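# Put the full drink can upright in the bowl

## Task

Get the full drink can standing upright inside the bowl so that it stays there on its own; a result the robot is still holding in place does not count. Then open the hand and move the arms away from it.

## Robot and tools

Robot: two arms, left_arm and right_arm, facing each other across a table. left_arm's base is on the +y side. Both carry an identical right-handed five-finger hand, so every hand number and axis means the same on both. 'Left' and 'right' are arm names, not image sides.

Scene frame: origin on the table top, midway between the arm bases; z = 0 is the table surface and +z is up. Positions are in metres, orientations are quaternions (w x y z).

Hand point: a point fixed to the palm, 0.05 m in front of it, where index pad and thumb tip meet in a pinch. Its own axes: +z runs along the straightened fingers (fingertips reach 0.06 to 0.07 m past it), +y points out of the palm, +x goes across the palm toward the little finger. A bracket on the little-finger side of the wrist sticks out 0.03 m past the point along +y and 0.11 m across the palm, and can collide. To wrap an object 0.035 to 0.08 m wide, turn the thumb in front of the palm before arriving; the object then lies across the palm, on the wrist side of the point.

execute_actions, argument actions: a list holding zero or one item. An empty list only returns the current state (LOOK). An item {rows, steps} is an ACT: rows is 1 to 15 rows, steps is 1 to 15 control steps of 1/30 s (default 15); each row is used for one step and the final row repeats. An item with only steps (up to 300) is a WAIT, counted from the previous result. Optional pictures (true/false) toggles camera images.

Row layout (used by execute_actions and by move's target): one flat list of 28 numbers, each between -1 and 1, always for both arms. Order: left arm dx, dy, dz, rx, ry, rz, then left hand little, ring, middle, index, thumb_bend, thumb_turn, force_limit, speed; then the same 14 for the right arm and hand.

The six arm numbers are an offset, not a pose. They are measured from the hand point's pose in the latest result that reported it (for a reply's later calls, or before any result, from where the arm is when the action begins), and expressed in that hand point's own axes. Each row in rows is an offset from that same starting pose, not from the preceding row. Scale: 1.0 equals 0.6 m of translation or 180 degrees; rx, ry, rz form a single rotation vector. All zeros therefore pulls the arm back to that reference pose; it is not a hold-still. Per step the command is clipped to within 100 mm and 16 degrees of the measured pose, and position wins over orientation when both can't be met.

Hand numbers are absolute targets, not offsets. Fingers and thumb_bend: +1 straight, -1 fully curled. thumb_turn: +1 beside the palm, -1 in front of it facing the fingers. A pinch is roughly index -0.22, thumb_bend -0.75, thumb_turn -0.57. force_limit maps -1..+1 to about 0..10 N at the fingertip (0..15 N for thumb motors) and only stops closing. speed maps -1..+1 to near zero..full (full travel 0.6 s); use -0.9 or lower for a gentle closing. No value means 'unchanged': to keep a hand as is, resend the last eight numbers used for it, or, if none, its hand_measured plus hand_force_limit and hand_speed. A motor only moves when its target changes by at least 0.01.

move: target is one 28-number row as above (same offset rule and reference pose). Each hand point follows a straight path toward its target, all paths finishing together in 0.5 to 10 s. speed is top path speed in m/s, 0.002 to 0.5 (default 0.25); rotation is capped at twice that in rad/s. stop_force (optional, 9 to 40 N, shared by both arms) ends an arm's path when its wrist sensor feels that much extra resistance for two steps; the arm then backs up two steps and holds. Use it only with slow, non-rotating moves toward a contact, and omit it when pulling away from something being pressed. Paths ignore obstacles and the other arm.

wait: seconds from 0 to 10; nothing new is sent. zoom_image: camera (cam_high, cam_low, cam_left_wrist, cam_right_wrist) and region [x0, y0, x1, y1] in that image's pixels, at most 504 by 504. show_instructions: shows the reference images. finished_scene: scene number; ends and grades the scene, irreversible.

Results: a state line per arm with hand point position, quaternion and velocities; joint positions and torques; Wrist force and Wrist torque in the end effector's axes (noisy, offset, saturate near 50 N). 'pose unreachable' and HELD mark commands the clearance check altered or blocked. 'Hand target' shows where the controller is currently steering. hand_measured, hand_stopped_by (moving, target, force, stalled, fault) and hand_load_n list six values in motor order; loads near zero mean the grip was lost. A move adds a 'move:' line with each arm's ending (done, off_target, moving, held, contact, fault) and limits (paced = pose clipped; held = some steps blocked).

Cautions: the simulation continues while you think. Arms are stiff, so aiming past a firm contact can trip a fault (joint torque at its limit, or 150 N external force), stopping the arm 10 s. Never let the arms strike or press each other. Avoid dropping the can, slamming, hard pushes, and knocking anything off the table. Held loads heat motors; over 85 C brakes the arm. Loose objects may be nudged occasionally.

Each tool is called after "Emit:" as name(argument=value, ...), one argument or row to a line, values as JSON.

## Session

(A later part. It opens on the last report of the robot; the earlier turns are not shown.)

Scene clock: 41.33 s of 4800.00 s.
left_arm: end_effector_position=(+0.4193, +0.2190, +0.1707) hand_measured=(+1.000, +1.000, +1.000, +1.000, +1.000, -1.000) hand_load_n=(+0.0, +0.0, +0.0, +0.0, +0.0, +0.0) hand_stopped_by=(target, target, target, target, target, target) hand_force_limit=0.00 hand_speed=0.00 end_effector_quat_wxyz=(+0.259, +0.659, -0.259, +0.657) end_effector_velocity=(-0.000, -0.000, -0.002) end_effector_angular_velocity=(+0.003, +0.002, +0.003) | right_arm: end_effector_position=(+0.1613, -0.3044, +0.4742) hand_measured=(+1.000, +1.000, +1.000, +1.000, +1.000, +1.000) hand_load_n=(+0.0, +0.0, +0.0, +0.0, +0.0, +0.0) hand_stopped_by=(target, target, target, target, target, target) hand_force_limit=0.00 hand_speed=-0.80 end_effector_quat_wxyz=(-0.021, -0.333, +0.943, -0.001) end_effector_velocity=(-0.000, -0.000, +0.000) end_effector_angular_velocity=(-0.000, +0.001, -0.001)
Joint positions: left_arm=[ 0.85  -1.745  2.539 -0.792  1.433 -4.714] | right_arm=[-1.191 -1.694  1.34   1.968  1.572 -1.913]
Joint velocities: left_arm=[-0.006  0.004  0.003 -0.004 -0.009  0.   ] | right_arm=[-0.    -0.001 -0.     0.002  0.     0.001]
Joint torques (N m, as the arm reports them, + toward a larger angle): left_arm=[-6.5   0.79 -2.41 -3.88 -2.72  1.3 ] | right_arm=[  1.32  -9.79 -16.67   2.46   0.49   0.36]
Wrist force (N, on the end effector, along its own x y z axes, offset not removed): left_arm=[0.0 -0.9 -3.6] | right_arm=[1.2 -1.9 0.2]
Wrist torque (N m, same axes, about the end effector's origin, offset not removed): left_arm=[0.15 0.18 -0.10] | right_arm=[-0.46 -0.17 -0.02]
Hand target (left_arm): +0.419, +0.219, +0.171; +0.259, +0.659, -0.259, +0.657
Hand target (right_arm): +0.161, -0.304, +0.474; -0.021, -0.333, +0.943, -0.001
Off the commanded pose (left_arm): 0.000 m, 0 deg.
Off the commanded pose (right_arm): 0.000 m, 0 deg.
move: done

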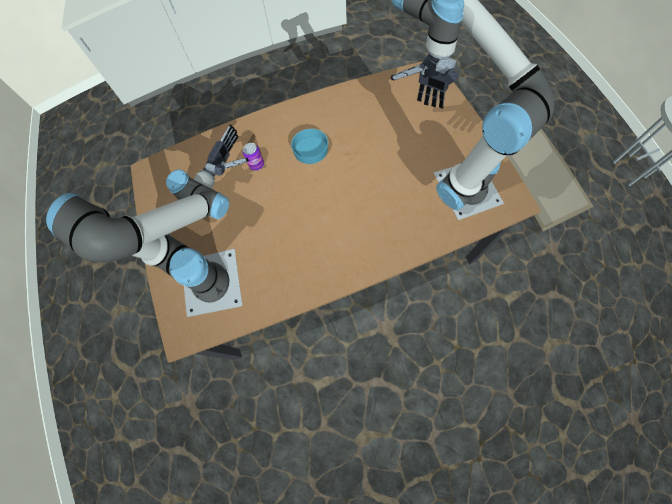

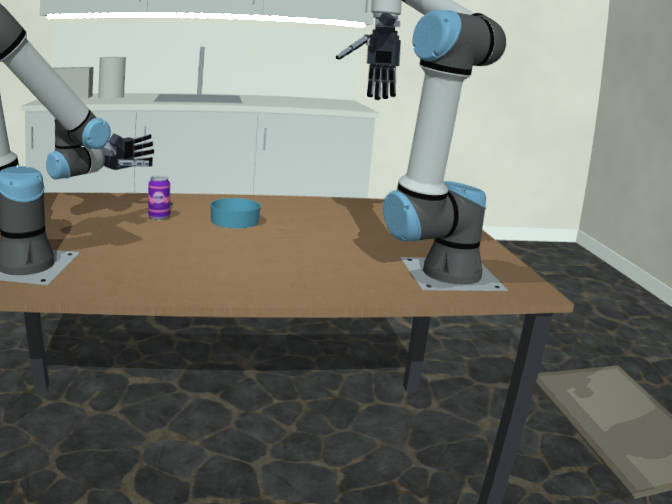

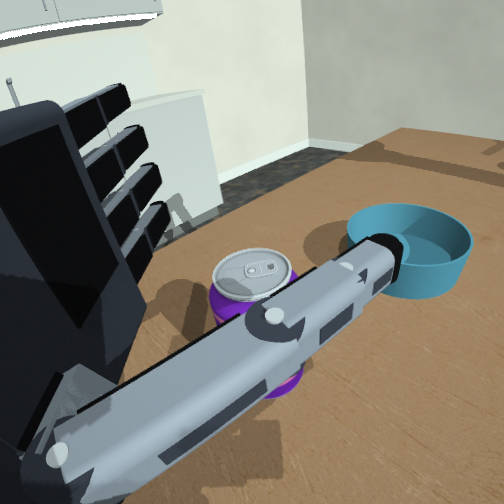

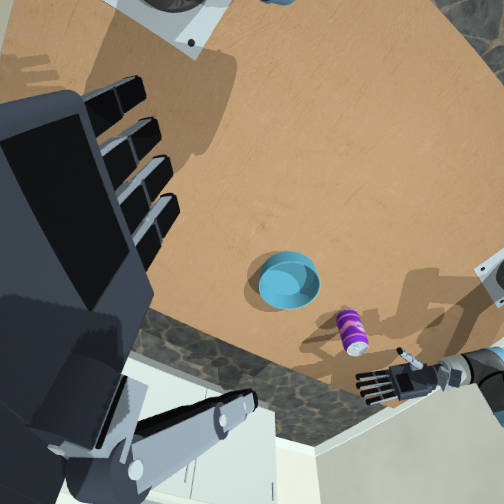

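Can is centred in camera; shift y +0.012 and descend.

Emit:
move(
  target=[-0.15,0.02,0,0,0,0,1,1,1,1,1,-1,0,0,0,0,0,0,0,0,1,1,1,1,1,1,0,-0.8],
  speed=0.07,
)

Scene clock: 44.37 s of 4800.00 s.
left_arm: end_effector_position=(+0.4109, +0.2103, +0.0809) hand_measured=(+1.000, +1.000, +1.000, +1.000, +1.000, -1.000) hand_load_n=(+0.0, +0.0, +0.0, +0.0, +0.0, +0.0) hand_stopped_by=(target, target, target, target, target, target) hand_force_limit=0.00 hand_speed=0.00 end_effector_quat_wxyz=(+0.259, +0.659, -0.259, +0.657) end_effector_velocity=(+0.000, -0.001, -0.002) end_effector_angular_velocity=(-0.003, -0.002, +0.001) | right_arm: end_effector_position=(+0.1613, -0.3044, +0.4742) hand_measured=(+1.000, +1.000, +1.000, +1.000, +1.000, +1.000) hand_load_n=(+0.0, +0.0, +0.0, +0.0, +0.0, +0.0) hand_stopped_by=(target, target, target, target, target, target) hand_force_limit=0.00 hand_speed=-0.80 end_effector_quat_wxyz=(-0.021, -0.333, +0.943, -0.001) end_effector_velocity=(+0.001, +0.000, -0.000) end_effector_angular_velocity=(-0.000, +0.001, -0.002)
Joint positions: left_arm=[ 0.789 -1.414  2.65  -1.235  1.372 -4.714] | right_arm=[-1.191 -1.694  1.34   1.968  1.572 -1.913]
Joint velocities: left_arm=[-0.002  0.014  0.002 -0.02  -0.002  0.   ] | right_arm=[-0.     0.002 -0.    -0.001 -0.     0.002]
Joint torques (N m, as the arm reports them, + toward a larger angle): left_arm=[-6.51 -3.96  5.18 -4.34 -3.18  0.1 ] | right_arm=[ -0.39 -10.82 -17.42   2.45   0.15   0.22]
Wrist force (N, on the end effector, along its own x y z axes, offset not removed): left_arm=[0.3 4.0 -6.0] | right_arm=[1.5 -1.9 -0.7]
Wrist torque (N m, same axes, about the end effector's origin, offset not removed): left_arm=[0.80 0.15 0.31] | right_arm=[-0.27 -0.21 0.02]
Hand target (left_arm): +0.411, +0.210, +0.081; +0.259, +0.659, -0.259, +0.657
Hand target (right_arm): +0.161, -0.304, +0.474; -0.021, -0.333, +0.943, -0.001
Off the commanded pose (left_arm): 0.000 m, 0 deg.
Off the commanded pose (right_arm): 0.000 m, 0 deg.
move: done

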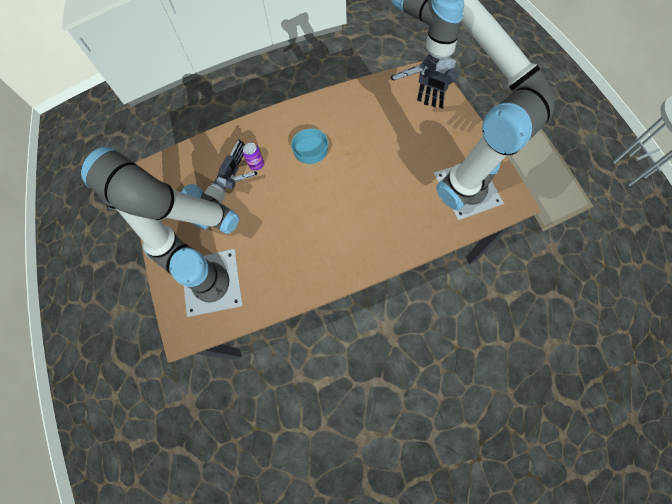

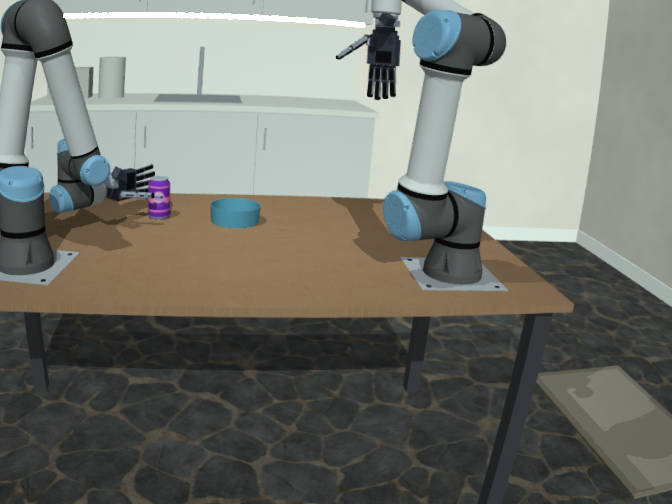

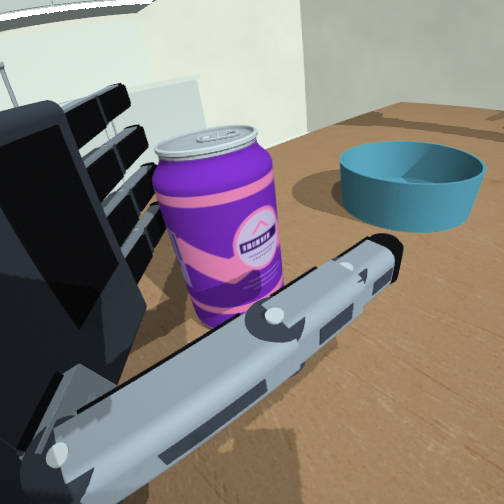

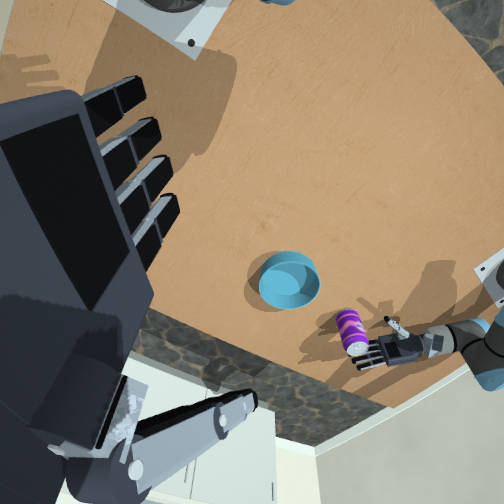

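Emit:
move(
  target=[0.006,-0.014,0.092,0,0,0,1,1,1,1,1,-1,0,0,0,0,0,0,0,0,1,1,1,1,1,1,0,-0.8],
  speed=0.05,
)

Emit:
move(
  target=[0,0,0,0,0,0,-1,-1,-1,-1,-1,-1,0.6,-0.6,0,0,0,0,0,0,1,1,1,1,1,1,0,-0.8],
)

Scene clock: 47.33 s of 4800.00 s.
left_arm: end_effector_position=(+0.4568, +0.1789, +0.0843) hand_measured=(+1.000, +1.000, +1.000, +1.000, +1.000, -1.000) hand_load_n=(+0.0, +0.0, +0.0, +0.0, +0.0, +0.0) hand_stopped_by=(target, target, target, target, target, target) hand_force_limit=0.00 hand_speed=0.00 end_effector_quat_wxyz=(+0.259, +0.659, -0.259, +0.657) end_effector_velocity=(+0.002, -0.000, -0.001) end_effector_angular_velocity=(+0.001, +0.001, +0.001) | right_arm: end_effector_position=(+0.1613, -0.3044, +0.4742) hand_measured=(+1.000, +1.000, +1.000, +1.000, +1.000, +1.000) hand_load_n=(+0.0, +0.0, +0.0, +0.0, +0.0, +0.0) hand_stopped_by=(target, target, target, target, target, target) hand_force_limit=0.00 hand_speed=-0.80 end_effector_quat_wxyz=(-0.021, -0.333, +0.943, -0.001) end_effector_velocity=(+0.000, -0.000, +0.000) end_effector_angular_velocity=(+0.000, -0.001, -0.001)
Joint positions: left_arm=[ 0.864 -1.328  2.49  -1.16   1.447 -4.714] | right_arm=[-1.191 -1.694  1.34   1.968  1.572 -1.913]
Joint velocities: left_arm=[ 0.004  0.003 -0.005  0.003  0.003 -0.   ] | right_arm=[-0.    -0.    -0.    -0.     0.     0.001]
Joint torques (N m, as the arm reports them, + toward a larger angle): left_arm=[  5.16  -7.3  -21.31   1.09   2.11  -0.17] | right_arm=[ -0.35 -10.6  -18.67   2.24   0.27   0.18]
Wrist force (N, on the end effector, along its own x y z axes, offset not removed): left_arm=[1.2 4.1 -2.5] | right_arm=[2.1 2.3 1.8]
Wrist torque (N m, same axes, about the end effector's origin, offset not removed): left_arm=[0.74 0.06 0.52] | right_arm=[0.21 -0.34 0.21]
Hand target (left_arm): +0.457, +0.179, +0.084; +0.259, +0.659, -0.259, +0.657
Hand target (right_arm): +0.161, -0.304, +0.474; -0.021, -0.333, +0.943, -0.001
Off the commanded pose (left_arm): 0.000 m, 0 deg.
Off the commanded pose (right_arm): 0.000 m, 0 deg.
move: done

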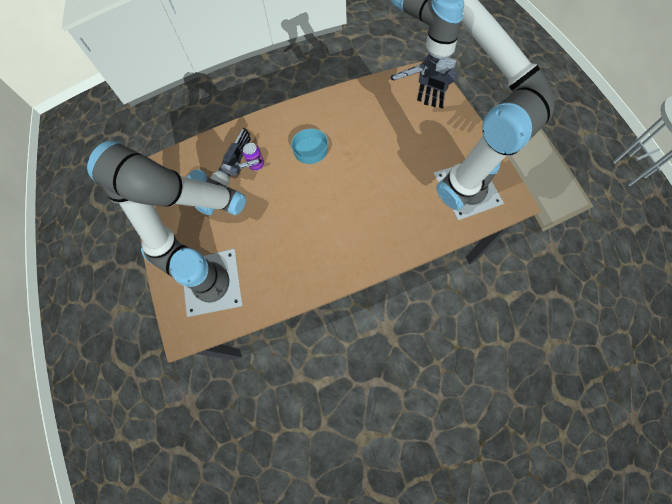

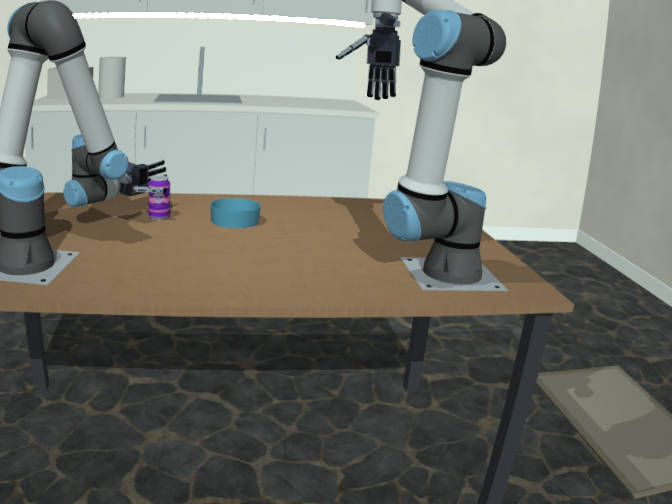

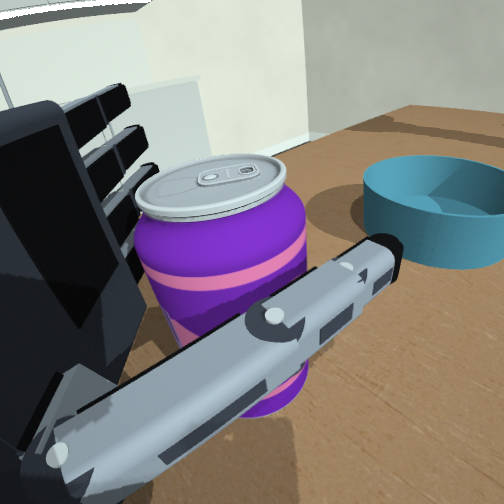

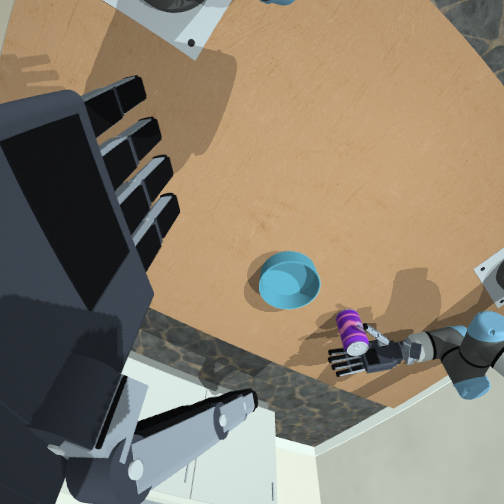

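Scene clock: 50.60 s of 4800.00 s.
left_arm: end_effector_position=(+0.4568, +0.1789, +0.0843) hand_measured=(-1.000, -0.084, +0.124, +0.140, +0.480, -1.000) hand_load_n=(+0.0, +7.5, +9.5, +5.5, +17.5, +3.0) hand_stopped_by=(target, force, force, force, force, target) hand_force_limit=0.60 hand_speed=-0.60 end_effector_quat_wxyz=(+0.259, +0.659, -0.259, +0.657) end_effector_velocity=(-0.000, -0.000, +0.000) end_effector_angular_velocity=(-0.000, +0.000, -0.001) | right_arm: end_effector_position=(+0.1613, -0.3044, +0.4742) hand_measured=(+1.000, +1.000, +1.000, +1.000, +1.000, +1.000) hand_load_n=(+0.0, +0.0, +0.0, +0.0, +0.0, +0.0) hand_stopped_by=(target, target, target, target, target, target) hand_force_limit=0.00 hand_speed=-0.80 end_effector_quat_wxyz=(-0.021, -0.333, +0.943, -0.001) end_effector_velocity=(+0.000, +0.000, -0.000) end_effector_angular_velocity=(-0.001, +0.002, -0.002)
Joint positions: left_arm=[ 0.864 -1.328  2.49  -1.16   1.447 -4.714] | right_arm=[-1.191 -1.694  1.34   1.968  1.572 -1.913]
Joint velocities: left_arm=[-0.001 -0.001  0.     0.     0.    -0.   ] | right_arm=[-0.     0.002 -0.001  0.001  0.     0.002]
Joint torques (N m, as the arm reports them, + toward a larger angle): left_arm=[-3.58  0.63 -1.25  5.77  1.58 -0.5 ] | right_arm=[  1.3  -10.26 -15.88   2.42   0.11   0.13]
Wrist force (N, on the end effector, along its own x y z axes, offset not removed): left_arm=[18.6 0.6 0.2] | right_arm=[2.0 0.3 2.0]
Wrist torque (N m, same axes, about the end effector's origin, offset not removed): left_arm=[0.44 0.00 0.24] | right_arm=[-0.16 -0.41 0.11]
Hand target (left_arm): +0.457, +0.179, +0.084; +0.259, +0.659, -0.259, +0.657
Hand target (right_arm): +0.161, -0.304, +0.474; -0.021, -0.333, +0.943, -0.001
Off the commanded pose (left_arm): 0.000 m, 0 deg.
Off the commanded pose (right_arm): 0.000 m, 0 deg.
move: done

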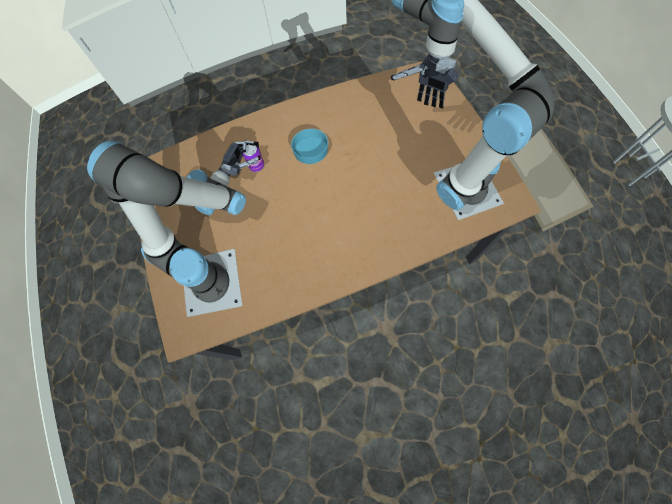

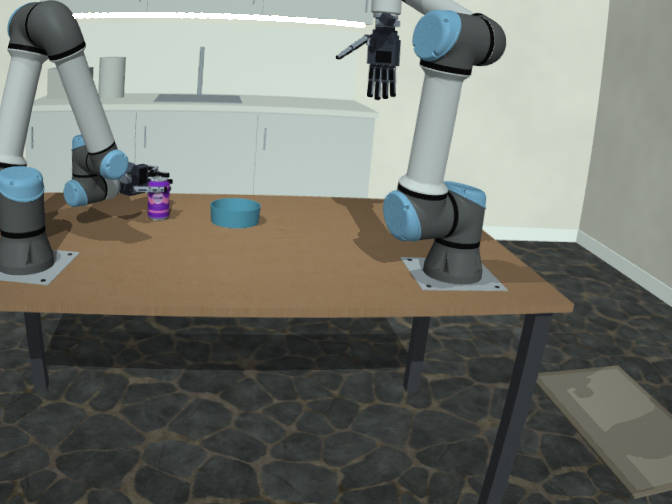

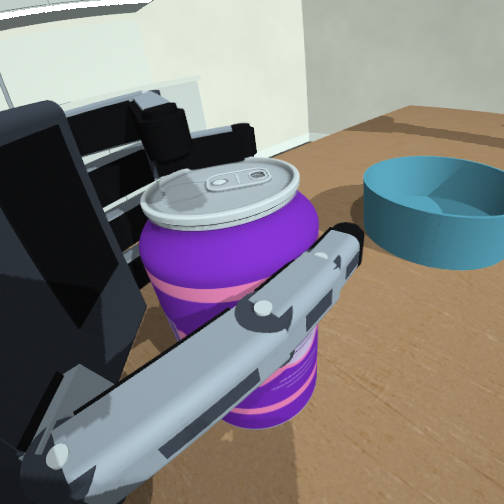

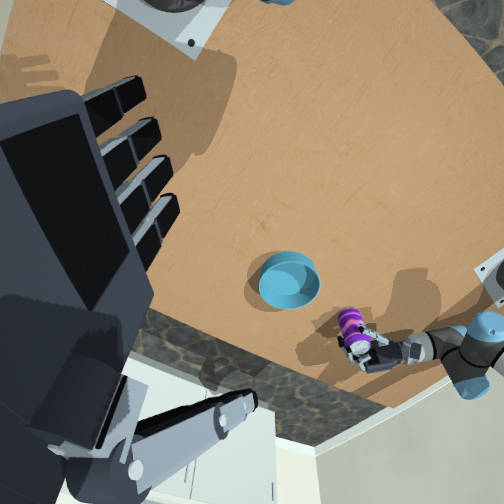

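Emit:
move(
  target=[0,0,0,0,0,0,-1,0.4,-0.98,-0.98,-1,-1,0.9,-0.6,0,0,0,0,0,0,1,1,1,1,1,1,0,-0.8],
)

Emit:
move(
  target=[0.16,0,0,0,0,0,-1,0.4,-0.98,-0.98,-1,-1,0.9,-0.6,0,0,0,0,0,0,1,1,1,1,1,1,0,-0.8],
  speed=0.07,
)

Scene clock: 52.87 s of 4800.00 s.
left_arm: end_effector_position=(+0.4568, +0.1789, +0.0843) hand_measured=(-1.000, +0.400, +0.124, +0.128, +0.480, -1.000) hand_load_n=(+0.0, +0.0, +9.5, +11.0, +17.5, +1.0) hand_stopped_by=(target, target, force, force, force, target) hand_force_limit=0.90 hand_speed=-0.60 end_effector_quat_wxyz=(+0.259, +0.659, -0.259, +0.657) end_effector_velocity=(+0.000, -0.001, +0.000) end_effector_angular_velocity=(-0.001, -0.001, -0.000) | right_arm: end_effector_position=(+0.1613, -0.3044, +0.4742) hand_measured=(+1.000, +1.000, +1.000, +1.000, +1.000, +1.000) hand_load_n=(+0.0, +0.0, +0.0, +0.0, +0.0, +0.0) hand_stopped_by=(target, target, target, target, target, target) hand_force_limit=0.00 hand_speed=-0.80 end_effector_quat_wxyz=(-0.021, -0.333, +0.943, -0.001) end_effector_velocity=(+0.000, -0.000, +0.000) end_effector_angular_velocity=(-0.000, -0.000, -0.000)
Joint positions: left_arm=[ 0.864 -1.328  2.49  -1.16   1.447 -4.714] | right_arm=[-1.191 -1.694  1.34   1.968  1.572 -1.913]
Joint velocities: left_arm=[-0.     0.001 -0.001 -0.    -0.     0.   ] | right_arm=[-0. -0. -0. -0.  0.  0.]
Joint torques (N m, as the arm reports them, + toward a larger angle): left_arm=[ -0.96 -17.22  -5.06  -2.5    0.07  -0.44] | right_arm=[  0.01  -9.54 -17.69   2.44   0.71   0.2 ]
Wrist force (N, on the end effector, along its own x y z axes, offset not removed): left_arm=[9.8 -0.4 -2.6] | right_arm=[0.6 -1.0 -1.3]
Wrist torque (N m, same axes, about the end effector's origin, offset not removed): left_arm=[0.46 -0.65 0.56] | right_arm=[-0.16 -0.04 0.04]
Hand target (left_arm): +0.457, +0.179, +0.084; +0.259, +0.659, -0.259, +0.657
Hand target (right_arm): +0.161, -0.304, +0.474; -0.021, -0.333, +0.943, -0.001
Off the commanded pose (left_arm): 0.000 m, 0 deg.
Off the commanded pose (right_arm): 0.000 m, 0 deg.
move: done

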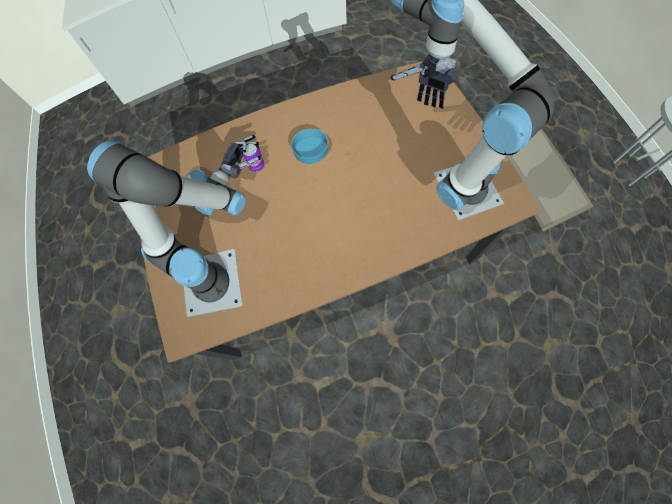

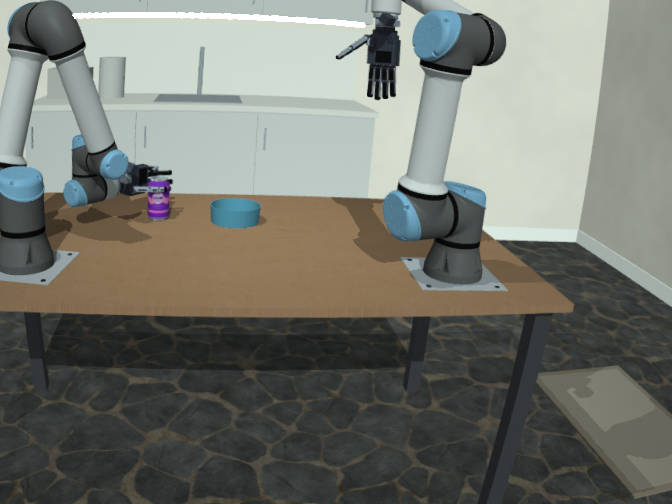

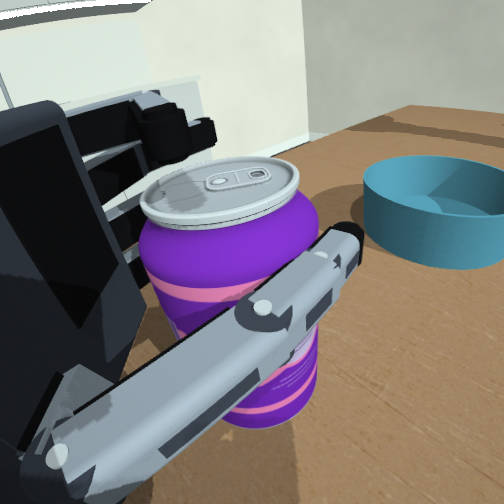

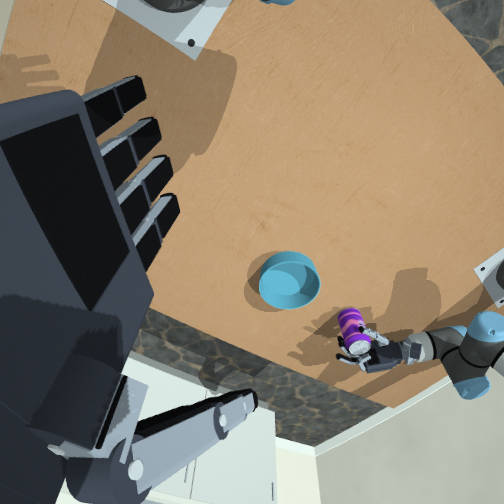

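Scene clock: 54.67 s of 4800.00 s.
left_arm: end_effector_position=(+0.4571, +0.1789, +0.1801) hand_measured=(-1.000, +0.400, +0.124, +0.128, +0.480, -1.000) hand_load_n=(+0.0, +0.0, +9.5, +10.5, +17.5, +1.0) hand_stopped_by=(target, target, force, force, force, target) hand_force_limit=0.90 hand_speed=-0.60 end_effector_quat_wxyz=(+0.259, +0.659, -0.259, +0.657) end_effector_velocity=(+0.000, +0.000, +0.003) end_effector_angular_velocity=(+0.000, +0.000, +0.002) | right_arm: end_effector_position=(+0.1613, -0.3044, +0.4742) hand_measured=(+1.000, +1.000, +1.000, +1.000, +1.000, +1.000) hand_load_n=(+0.0, +0.0, +0.0, +0.0, +0.0, +0.0) hand_stopped_by=(target, target, target, target, target, target) hand_force_limit=0.00 hand_speed=-0.80 end_effector_quat_wxyz=(-0.021, -0.333, +0.943, -0.001) end_effector_velocity=(-0.001, -0.000, +0.000) end_effector_angular_velocity=(+0.001, -0.001, -0.000)
Joint positions: left_arm=[ 0.865 -1.619  2.399 -0.779  1.448 -4.714] | right_arm=[-1.191 -1.694  1.34   1.968  1.572 -1.913]
Joint velocities: left_arm=[ 0.    -0.006 -0.004  0.011 -0.002 -0.   ] | right_arm=[ 0.    -0.002  0.     0.001 -0.     0.   ]
Joint torques (N m, as the arm reports them, + toward a larger angle): left_arm=[ -5.84 -21.64 -29.36   0.16  -3.03  -0.24] | right_arm=[  1.38 -10.35 -18.06   2.34   0.26   0.35]
Wrist force (N, on the end effector, along its own x y z axes, offset not removed): left_arm=[-1.7 2.1 -0.9] | right_arm=[2.1 -1.8 -1.4]
Wrist torque (N m, same axes, about the end effector's origin, offset not removed): left_arm=[0.40 -0.27 -0.03] | right_arm=[-0.33 -0.31 0.03]
Hand target (left_arm): +0.457, +0.179, +0.180; +0.259, +0.659, -0.259, +0.657
Hand target (right_arm): +0.161, -0.304, +0.474; -0.021, -0.333, +0.943, -0.001
Off the commanded pose (left_arm): 0.000 m, 0 deg.
Off the commanded pose (right_arm): 0.000 m, 0 deg.
move: done

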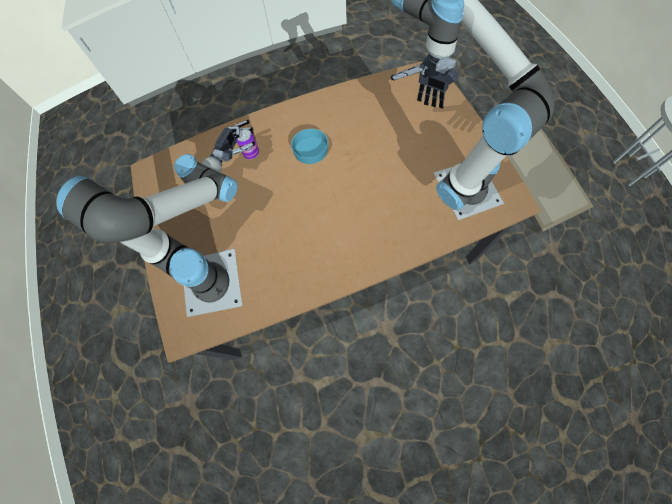

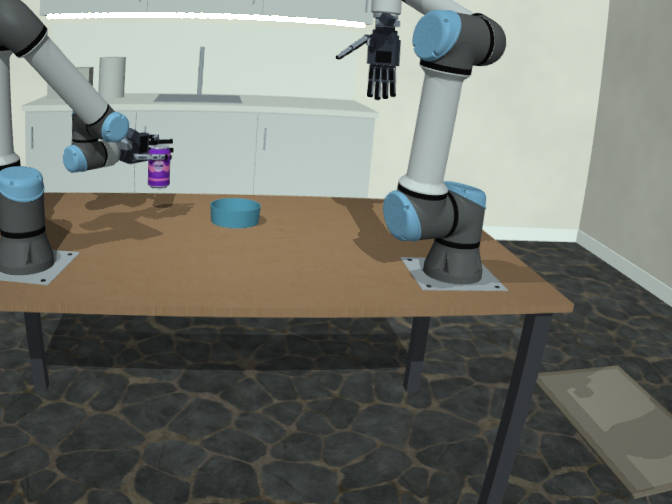

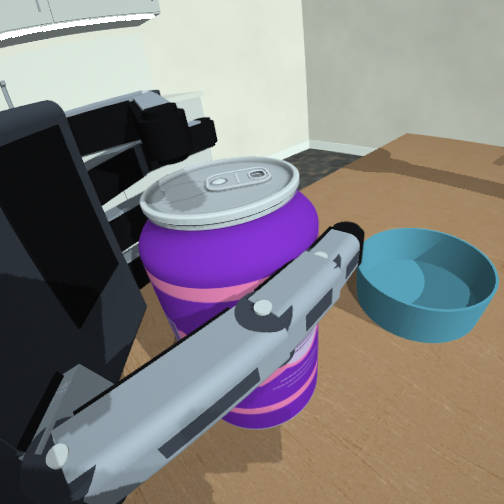

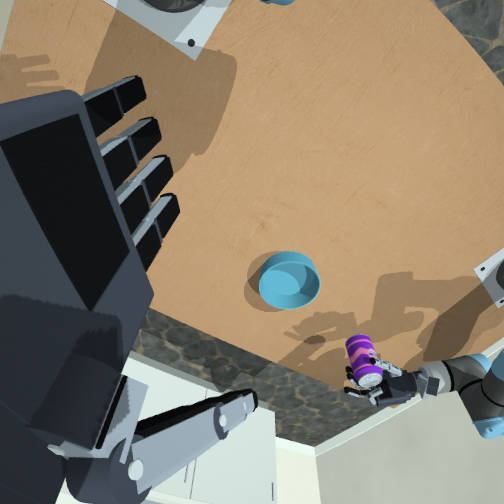

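Emit:
move(
  target=[-0.035,0.305,0.215,0,0,0,-1,0.4,-0.98,-0.98,-1,-1,0.9,-0.6,0,0,0,0,0,0,1,1,1,1,1,1,0,-0.8],
  speed=0.12,
)

Scene clock: 58.17 s of 4800.00 s.
left_arm: end_effector_position=(+0.4262, -0.0427, +0.1591) hand_measured=(-1.000, +0.400, +0.124, +0.128, +0.480, -1.000) hand_load_n=(+0.0, +0.0, +9.5, +10.5, +17.5, +1.0) hand_stopped_by=(target, target, force, force, force, target) hand_force_limit=0.90 hand_speed=-0.60 end_effector_quat_wxyz=(+0.259, +0.659, -0.259, +0.657) end_effector_velocity=(+0.001, -0.001, -0.000) end_effector_angular_velocity=(+0.001, +0.000, +0.002) | right_arm: end_effector_position=(+0.1613, -0.3044, +0.4742) hand_measured=(+1.000, +1.000, +1.000, +1.000, +1.000, +1.000) hand_load_n=(+0.0, +0.0, +0.0, +0.0, +0.0, +0.0) hand_stopped_by=(target, target, target, target, target, target) hand_force_limit=0.00 hand_speed=-0.80 end_effector_quat_wxyz=(-0.021, -0.333, +0.943, -0.001) end_effector_velocity=(-0.000, -0.000, +0.000) end_effector_angular_velocity=(+0.000, +0.000, +0.001)
Joint positions: left_arm=[ 0.453 -1.298  2.1   -0.8    1.036 -4.715] | right_arm=[-1.191 -1.694  1.34   1.968  1.572 -1.913]
Joint velocities: left_arm=[ 0.     0.004 -0.005  0.002 -0.002 -0.   ] | right_arm=[ 0.    -0.001 -0.     0.001 -0.    -0.001]
Joint torques (N m, as the arm reports them, + toward a larger angle): left_arm=[ -5.36 -19.17 -27.77   0.39  -3.2   -2.07] | right_arm=[ -0.26 -10.48 -17.57   2.21   0.37   0.12]
Wrist force (N, on the end effector, along its own x y z axes, offset not removed): left_arm=[-6.9 4.0 -2.8] | right_arm=[1.4 -2.6 -0.2]
Wrist torque (N m, same axes, about the end effector's origin, offset not removed): left_arm=[0.84 0.58 0.04] | right_arm=[-0.41 -0.28 -0.02]
Hand target (left_arm): +0.426, -0.043, +0.159; +0.259, +0.659, -0.259, +0.657
Hand target (right_arm): +0.161, -0.304, +0.474; -0.021, -0.333, +0.943, -0.001
Off the commanded pose (left_arm): 0.001 m, 0 deg.
Off the commanded pose (right_arm): 0.000 m, 0 deg.
move: done

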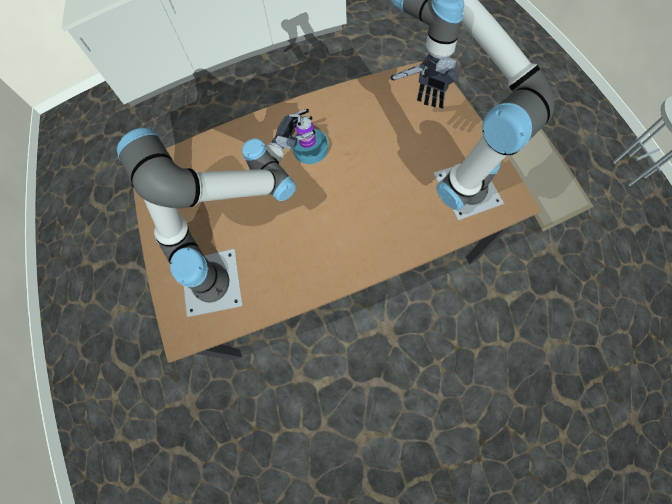

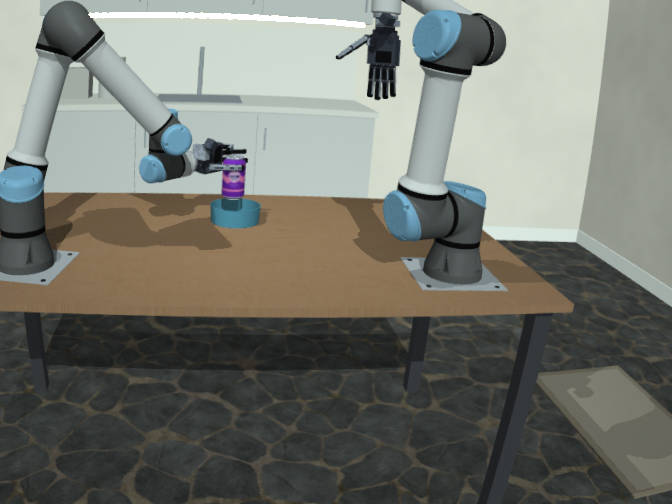

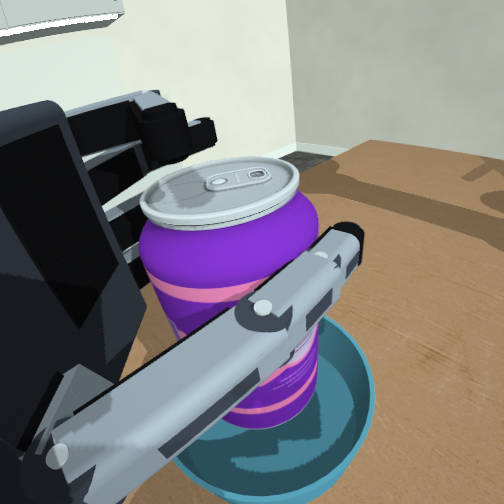

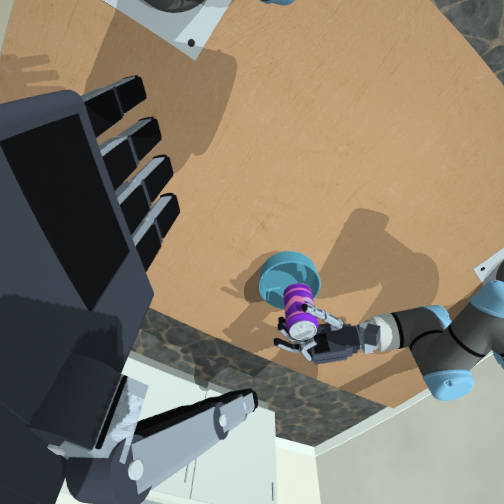

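Emit:
move(
  target=[-0.095,0.012,0,0,0,0,-1,0.4,-0.98,-0.98,-1,-1,0.9,-0.6,0,0,0,0,0,0,1,1,1,1,1,1,0,-0.8],
  speed=0.05,
)

Emit:
move(
  target=[-0.027,0,0,0,0,0,-1,0.4,-0.98,-0.98,-1,-1,0.9,-0.6,0,0,0,0,0,0,1,1,1,1,1,1,0,-0.8],
  speed=0.012,
  stop_force=9,
)

Scene clock: 61.63 s of 4800.00 s.
left_arm: end_effector_position=(+0.4211, -0.0479, +0.1024) hand_measured=(-1.000, +0.400, +0.124, +0.128, +0.480, -1.000) hand_load_n=(+0.0, +0.0, +9.5, +10.5, +17.5, +1.0) hand_stopped_by=(target, target, force, force, force, target) hand_force_limit=0.90 hand_speed=-0.60 end_effector_quat_wxyz=(+0.259, +0.659, -0.259, +0.657) end_effector_velocity=(+0.000, -0.000, -0.002) end_effector_angular_velocity=(-0.001, -0.001, +0.001) | right_arm: end_effector_position=(+0.1613, -0.3044, +0.4742) hand_measured=(+1.000, +1.000, +1.000, +1.000, +1.000, +1.000) hand_load_n=(+0.0, +0.0, +0.0, +0.0, +0.0, +0.0) hand_stopped_by=(target, target, target, target, target, target) hand_force_limit=0.00 hand_speed=-0.80 end_effector_quat_wxyz=(-0.021, -0.333, +0.943, -0.001) end_effector_velocity=(-0.000, -0.000, +0.000) end_effector_angular_velocity=(+0.000, -0.001, -0.000)
Joint positions: left_arm=[ 0.437 -1.175  2.135 -0.959  1.02  -4.715] | right_arm=[-1.191 -1.694  1.34   1.968  1.572 -1.913]
Joint velocities: left_arm=[-0.     0.005  0.001 -0.007 -0.001  0.001] | right_arm=[-0.    -0.001  0.    -0.     0.     0.   ]
Joint torques (N m, as the arm reports them, + toward a larger angle): left_arm=[ -7.51 -17.42  -0.82  -5.19  -3.37   0.92] | right_arm=[  0.3  -10.37 -16.19   2.6    0.39   0.27]
Wrist force (N, on the end effector, along its own x y z axes, offset not removed): left_arm=[-5.2 2.0 -1.6] | right_arm=[-0.5 -1.4 0.5]
Wrist torque (N m, same axes, about the end effector's origin, offset not removed): left_arm=[0.24 0.47 0.08] | right_arm=[-0.27 0.12 -0.20]
Hand target (left_arm): +0.421, -0.048, +0.102; +0.259, +0.659, -0.259, +0.657
Hand target (right_arm): +0.161, -0.304, +0.474; -0.021, -0.333, +0.943, -0.001
Off the commanded pose (left_arm): 0.000 m, 0 deg.
Off the commanded pose (right_arm): 0.000 m, 0 deg.
move: done

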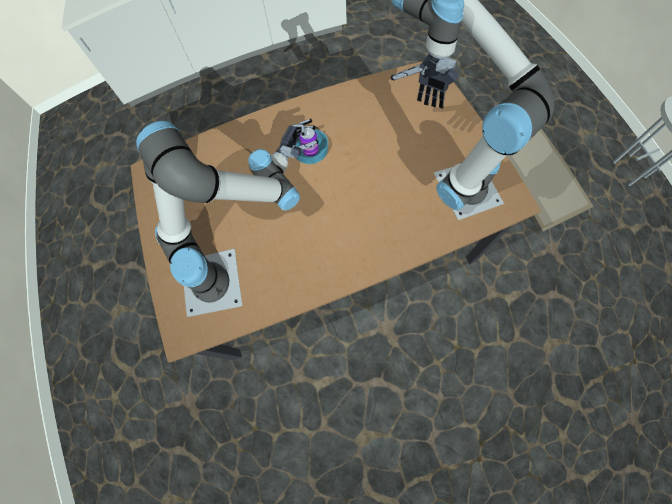

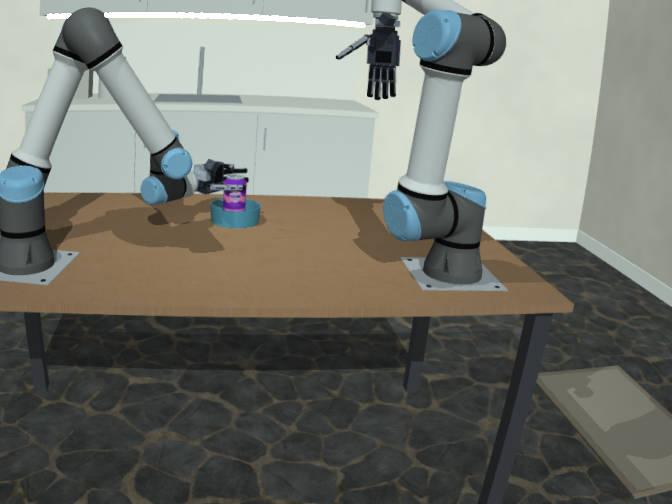

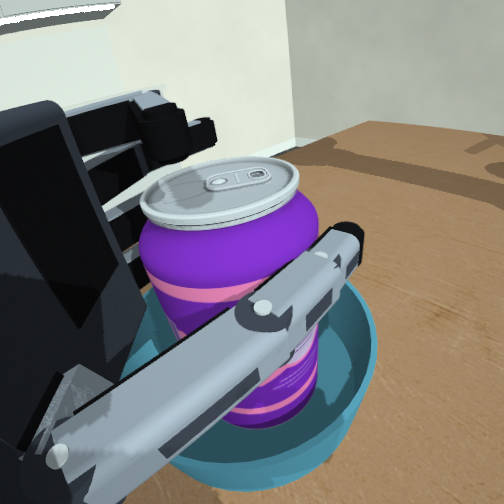

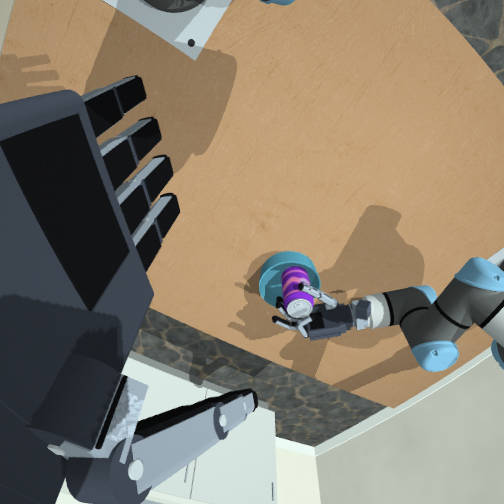

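Scene clock: 63.23 s of 4800.00 s.
left_arm: end_effector_position=(+0.4210, -0.0479, +0.0878) hand_measured=(-1.000, +0.400, +0.124, +0.128, +0.480, -1.000) hand_load_n=(+0.0, +0.0, +9.5, +9.5, +17.5, -2.0) hand_stopped_by=(target, target, force, force, force, target) hand_force_limit=0.90 hand_speed=-0.60 end_effector_quat_wxyz=(+0.259, +0.659, -0.259, +0.657) end_effector_velocity=(-0.000, +0.001, +0.001) end_effector_angular_velocity=(+0.005, +0.001, -0.000) | right_arm: end_effector_position=(+0.1613, -0.3044, +0.4742) hand_measured=(+1.000, +1.000, +1.000, +1.000, +1.000, +1.000) hand_load_n=(+0.0, +0.0, +0.0, +0.0, +0.0, +0.0) hand_stopped_by=(target, target, target, target, target, target) hand_force_limit=0.00 hand_speed=-0.80 end_effector_quat_wxyz=(-0.021, -0.333, +0.943, -0.001) end_effector_velocity=(+0.000, +0.000, -0.000) end_effector_angular_velocity=(-0.001, +0.003, -0.001)
Joint positions: left_arm=[ 0.437 -1.141  2.142 -0.999  1.02  -4.715] | right_arm=[-1.191 -1.694  1.34   1.968  1.572 -1.913]
Joint velocities: left_arm=[-0.    -0.006  0.     0.011  0.    -0.   ] | right_arm=[ 0.     0.002  0.     0.001 -0.     0.001]
Joint torques (N m, as the arm reports them, + toward a larger angle): left_arm=[ -5.52 -31.52  -8.15   2.86  -2.83  -0.19] | right_arm=[ -0.48  -9.95 -17.12   2.43   0.3    0.58]
Wrist force (N, on the end effector, along its own x y z axes, offset not removed): left_arm=[3.8 4.6 -0.5] | right_arm=[2.4 -0.9 -0.4]
Wrist torque (N m, same axes, about the end effector's origin, offset not removed): left_arm=[0.56 0.40 0.26] | right_arm=[-0.26 -0.36 0.08]
Hand target (left_arm): +0.421, -0.048, +0.088; +0.259, +0.659, -0.259, +0.657
Hand target (right_arm): +0.161, -0.304, +0.474; -0.021, -0.333, +0.943, -0.001
Off the commanded pose (left_arm): 0.002 m, 0 deg.
Off the commanded pose (right_arm): 0.000 m, 0 deg.
move: contact (left_arm)

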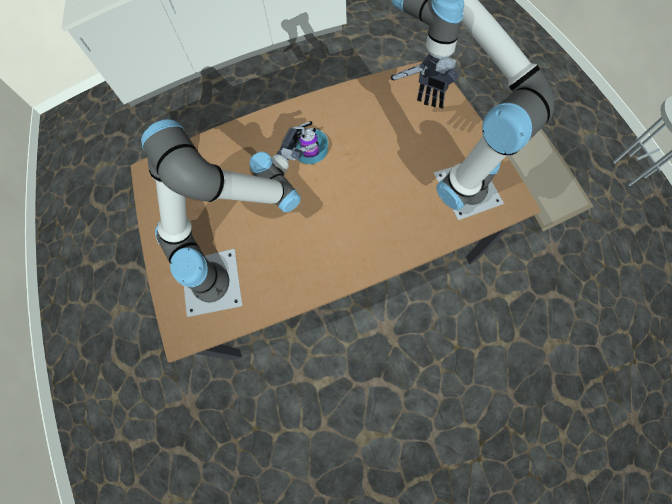

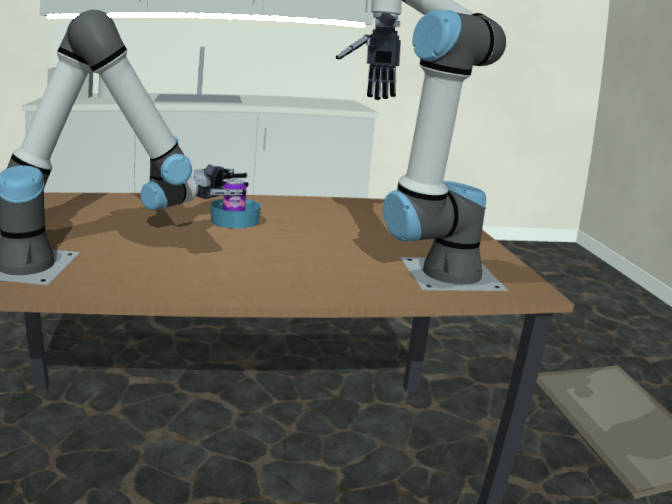

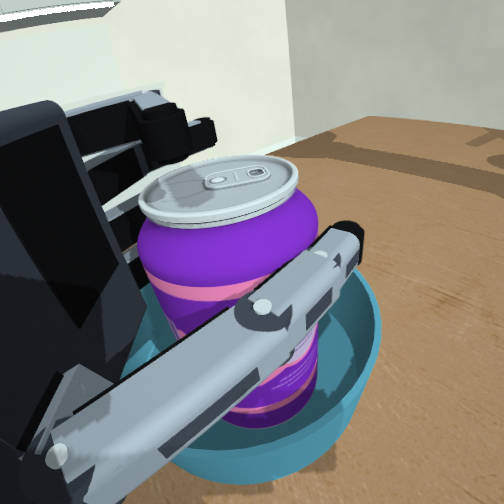

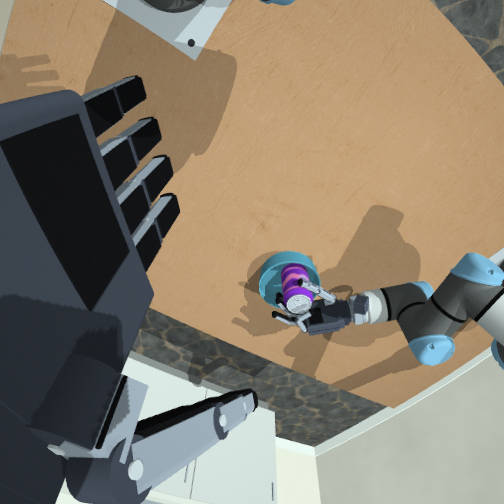

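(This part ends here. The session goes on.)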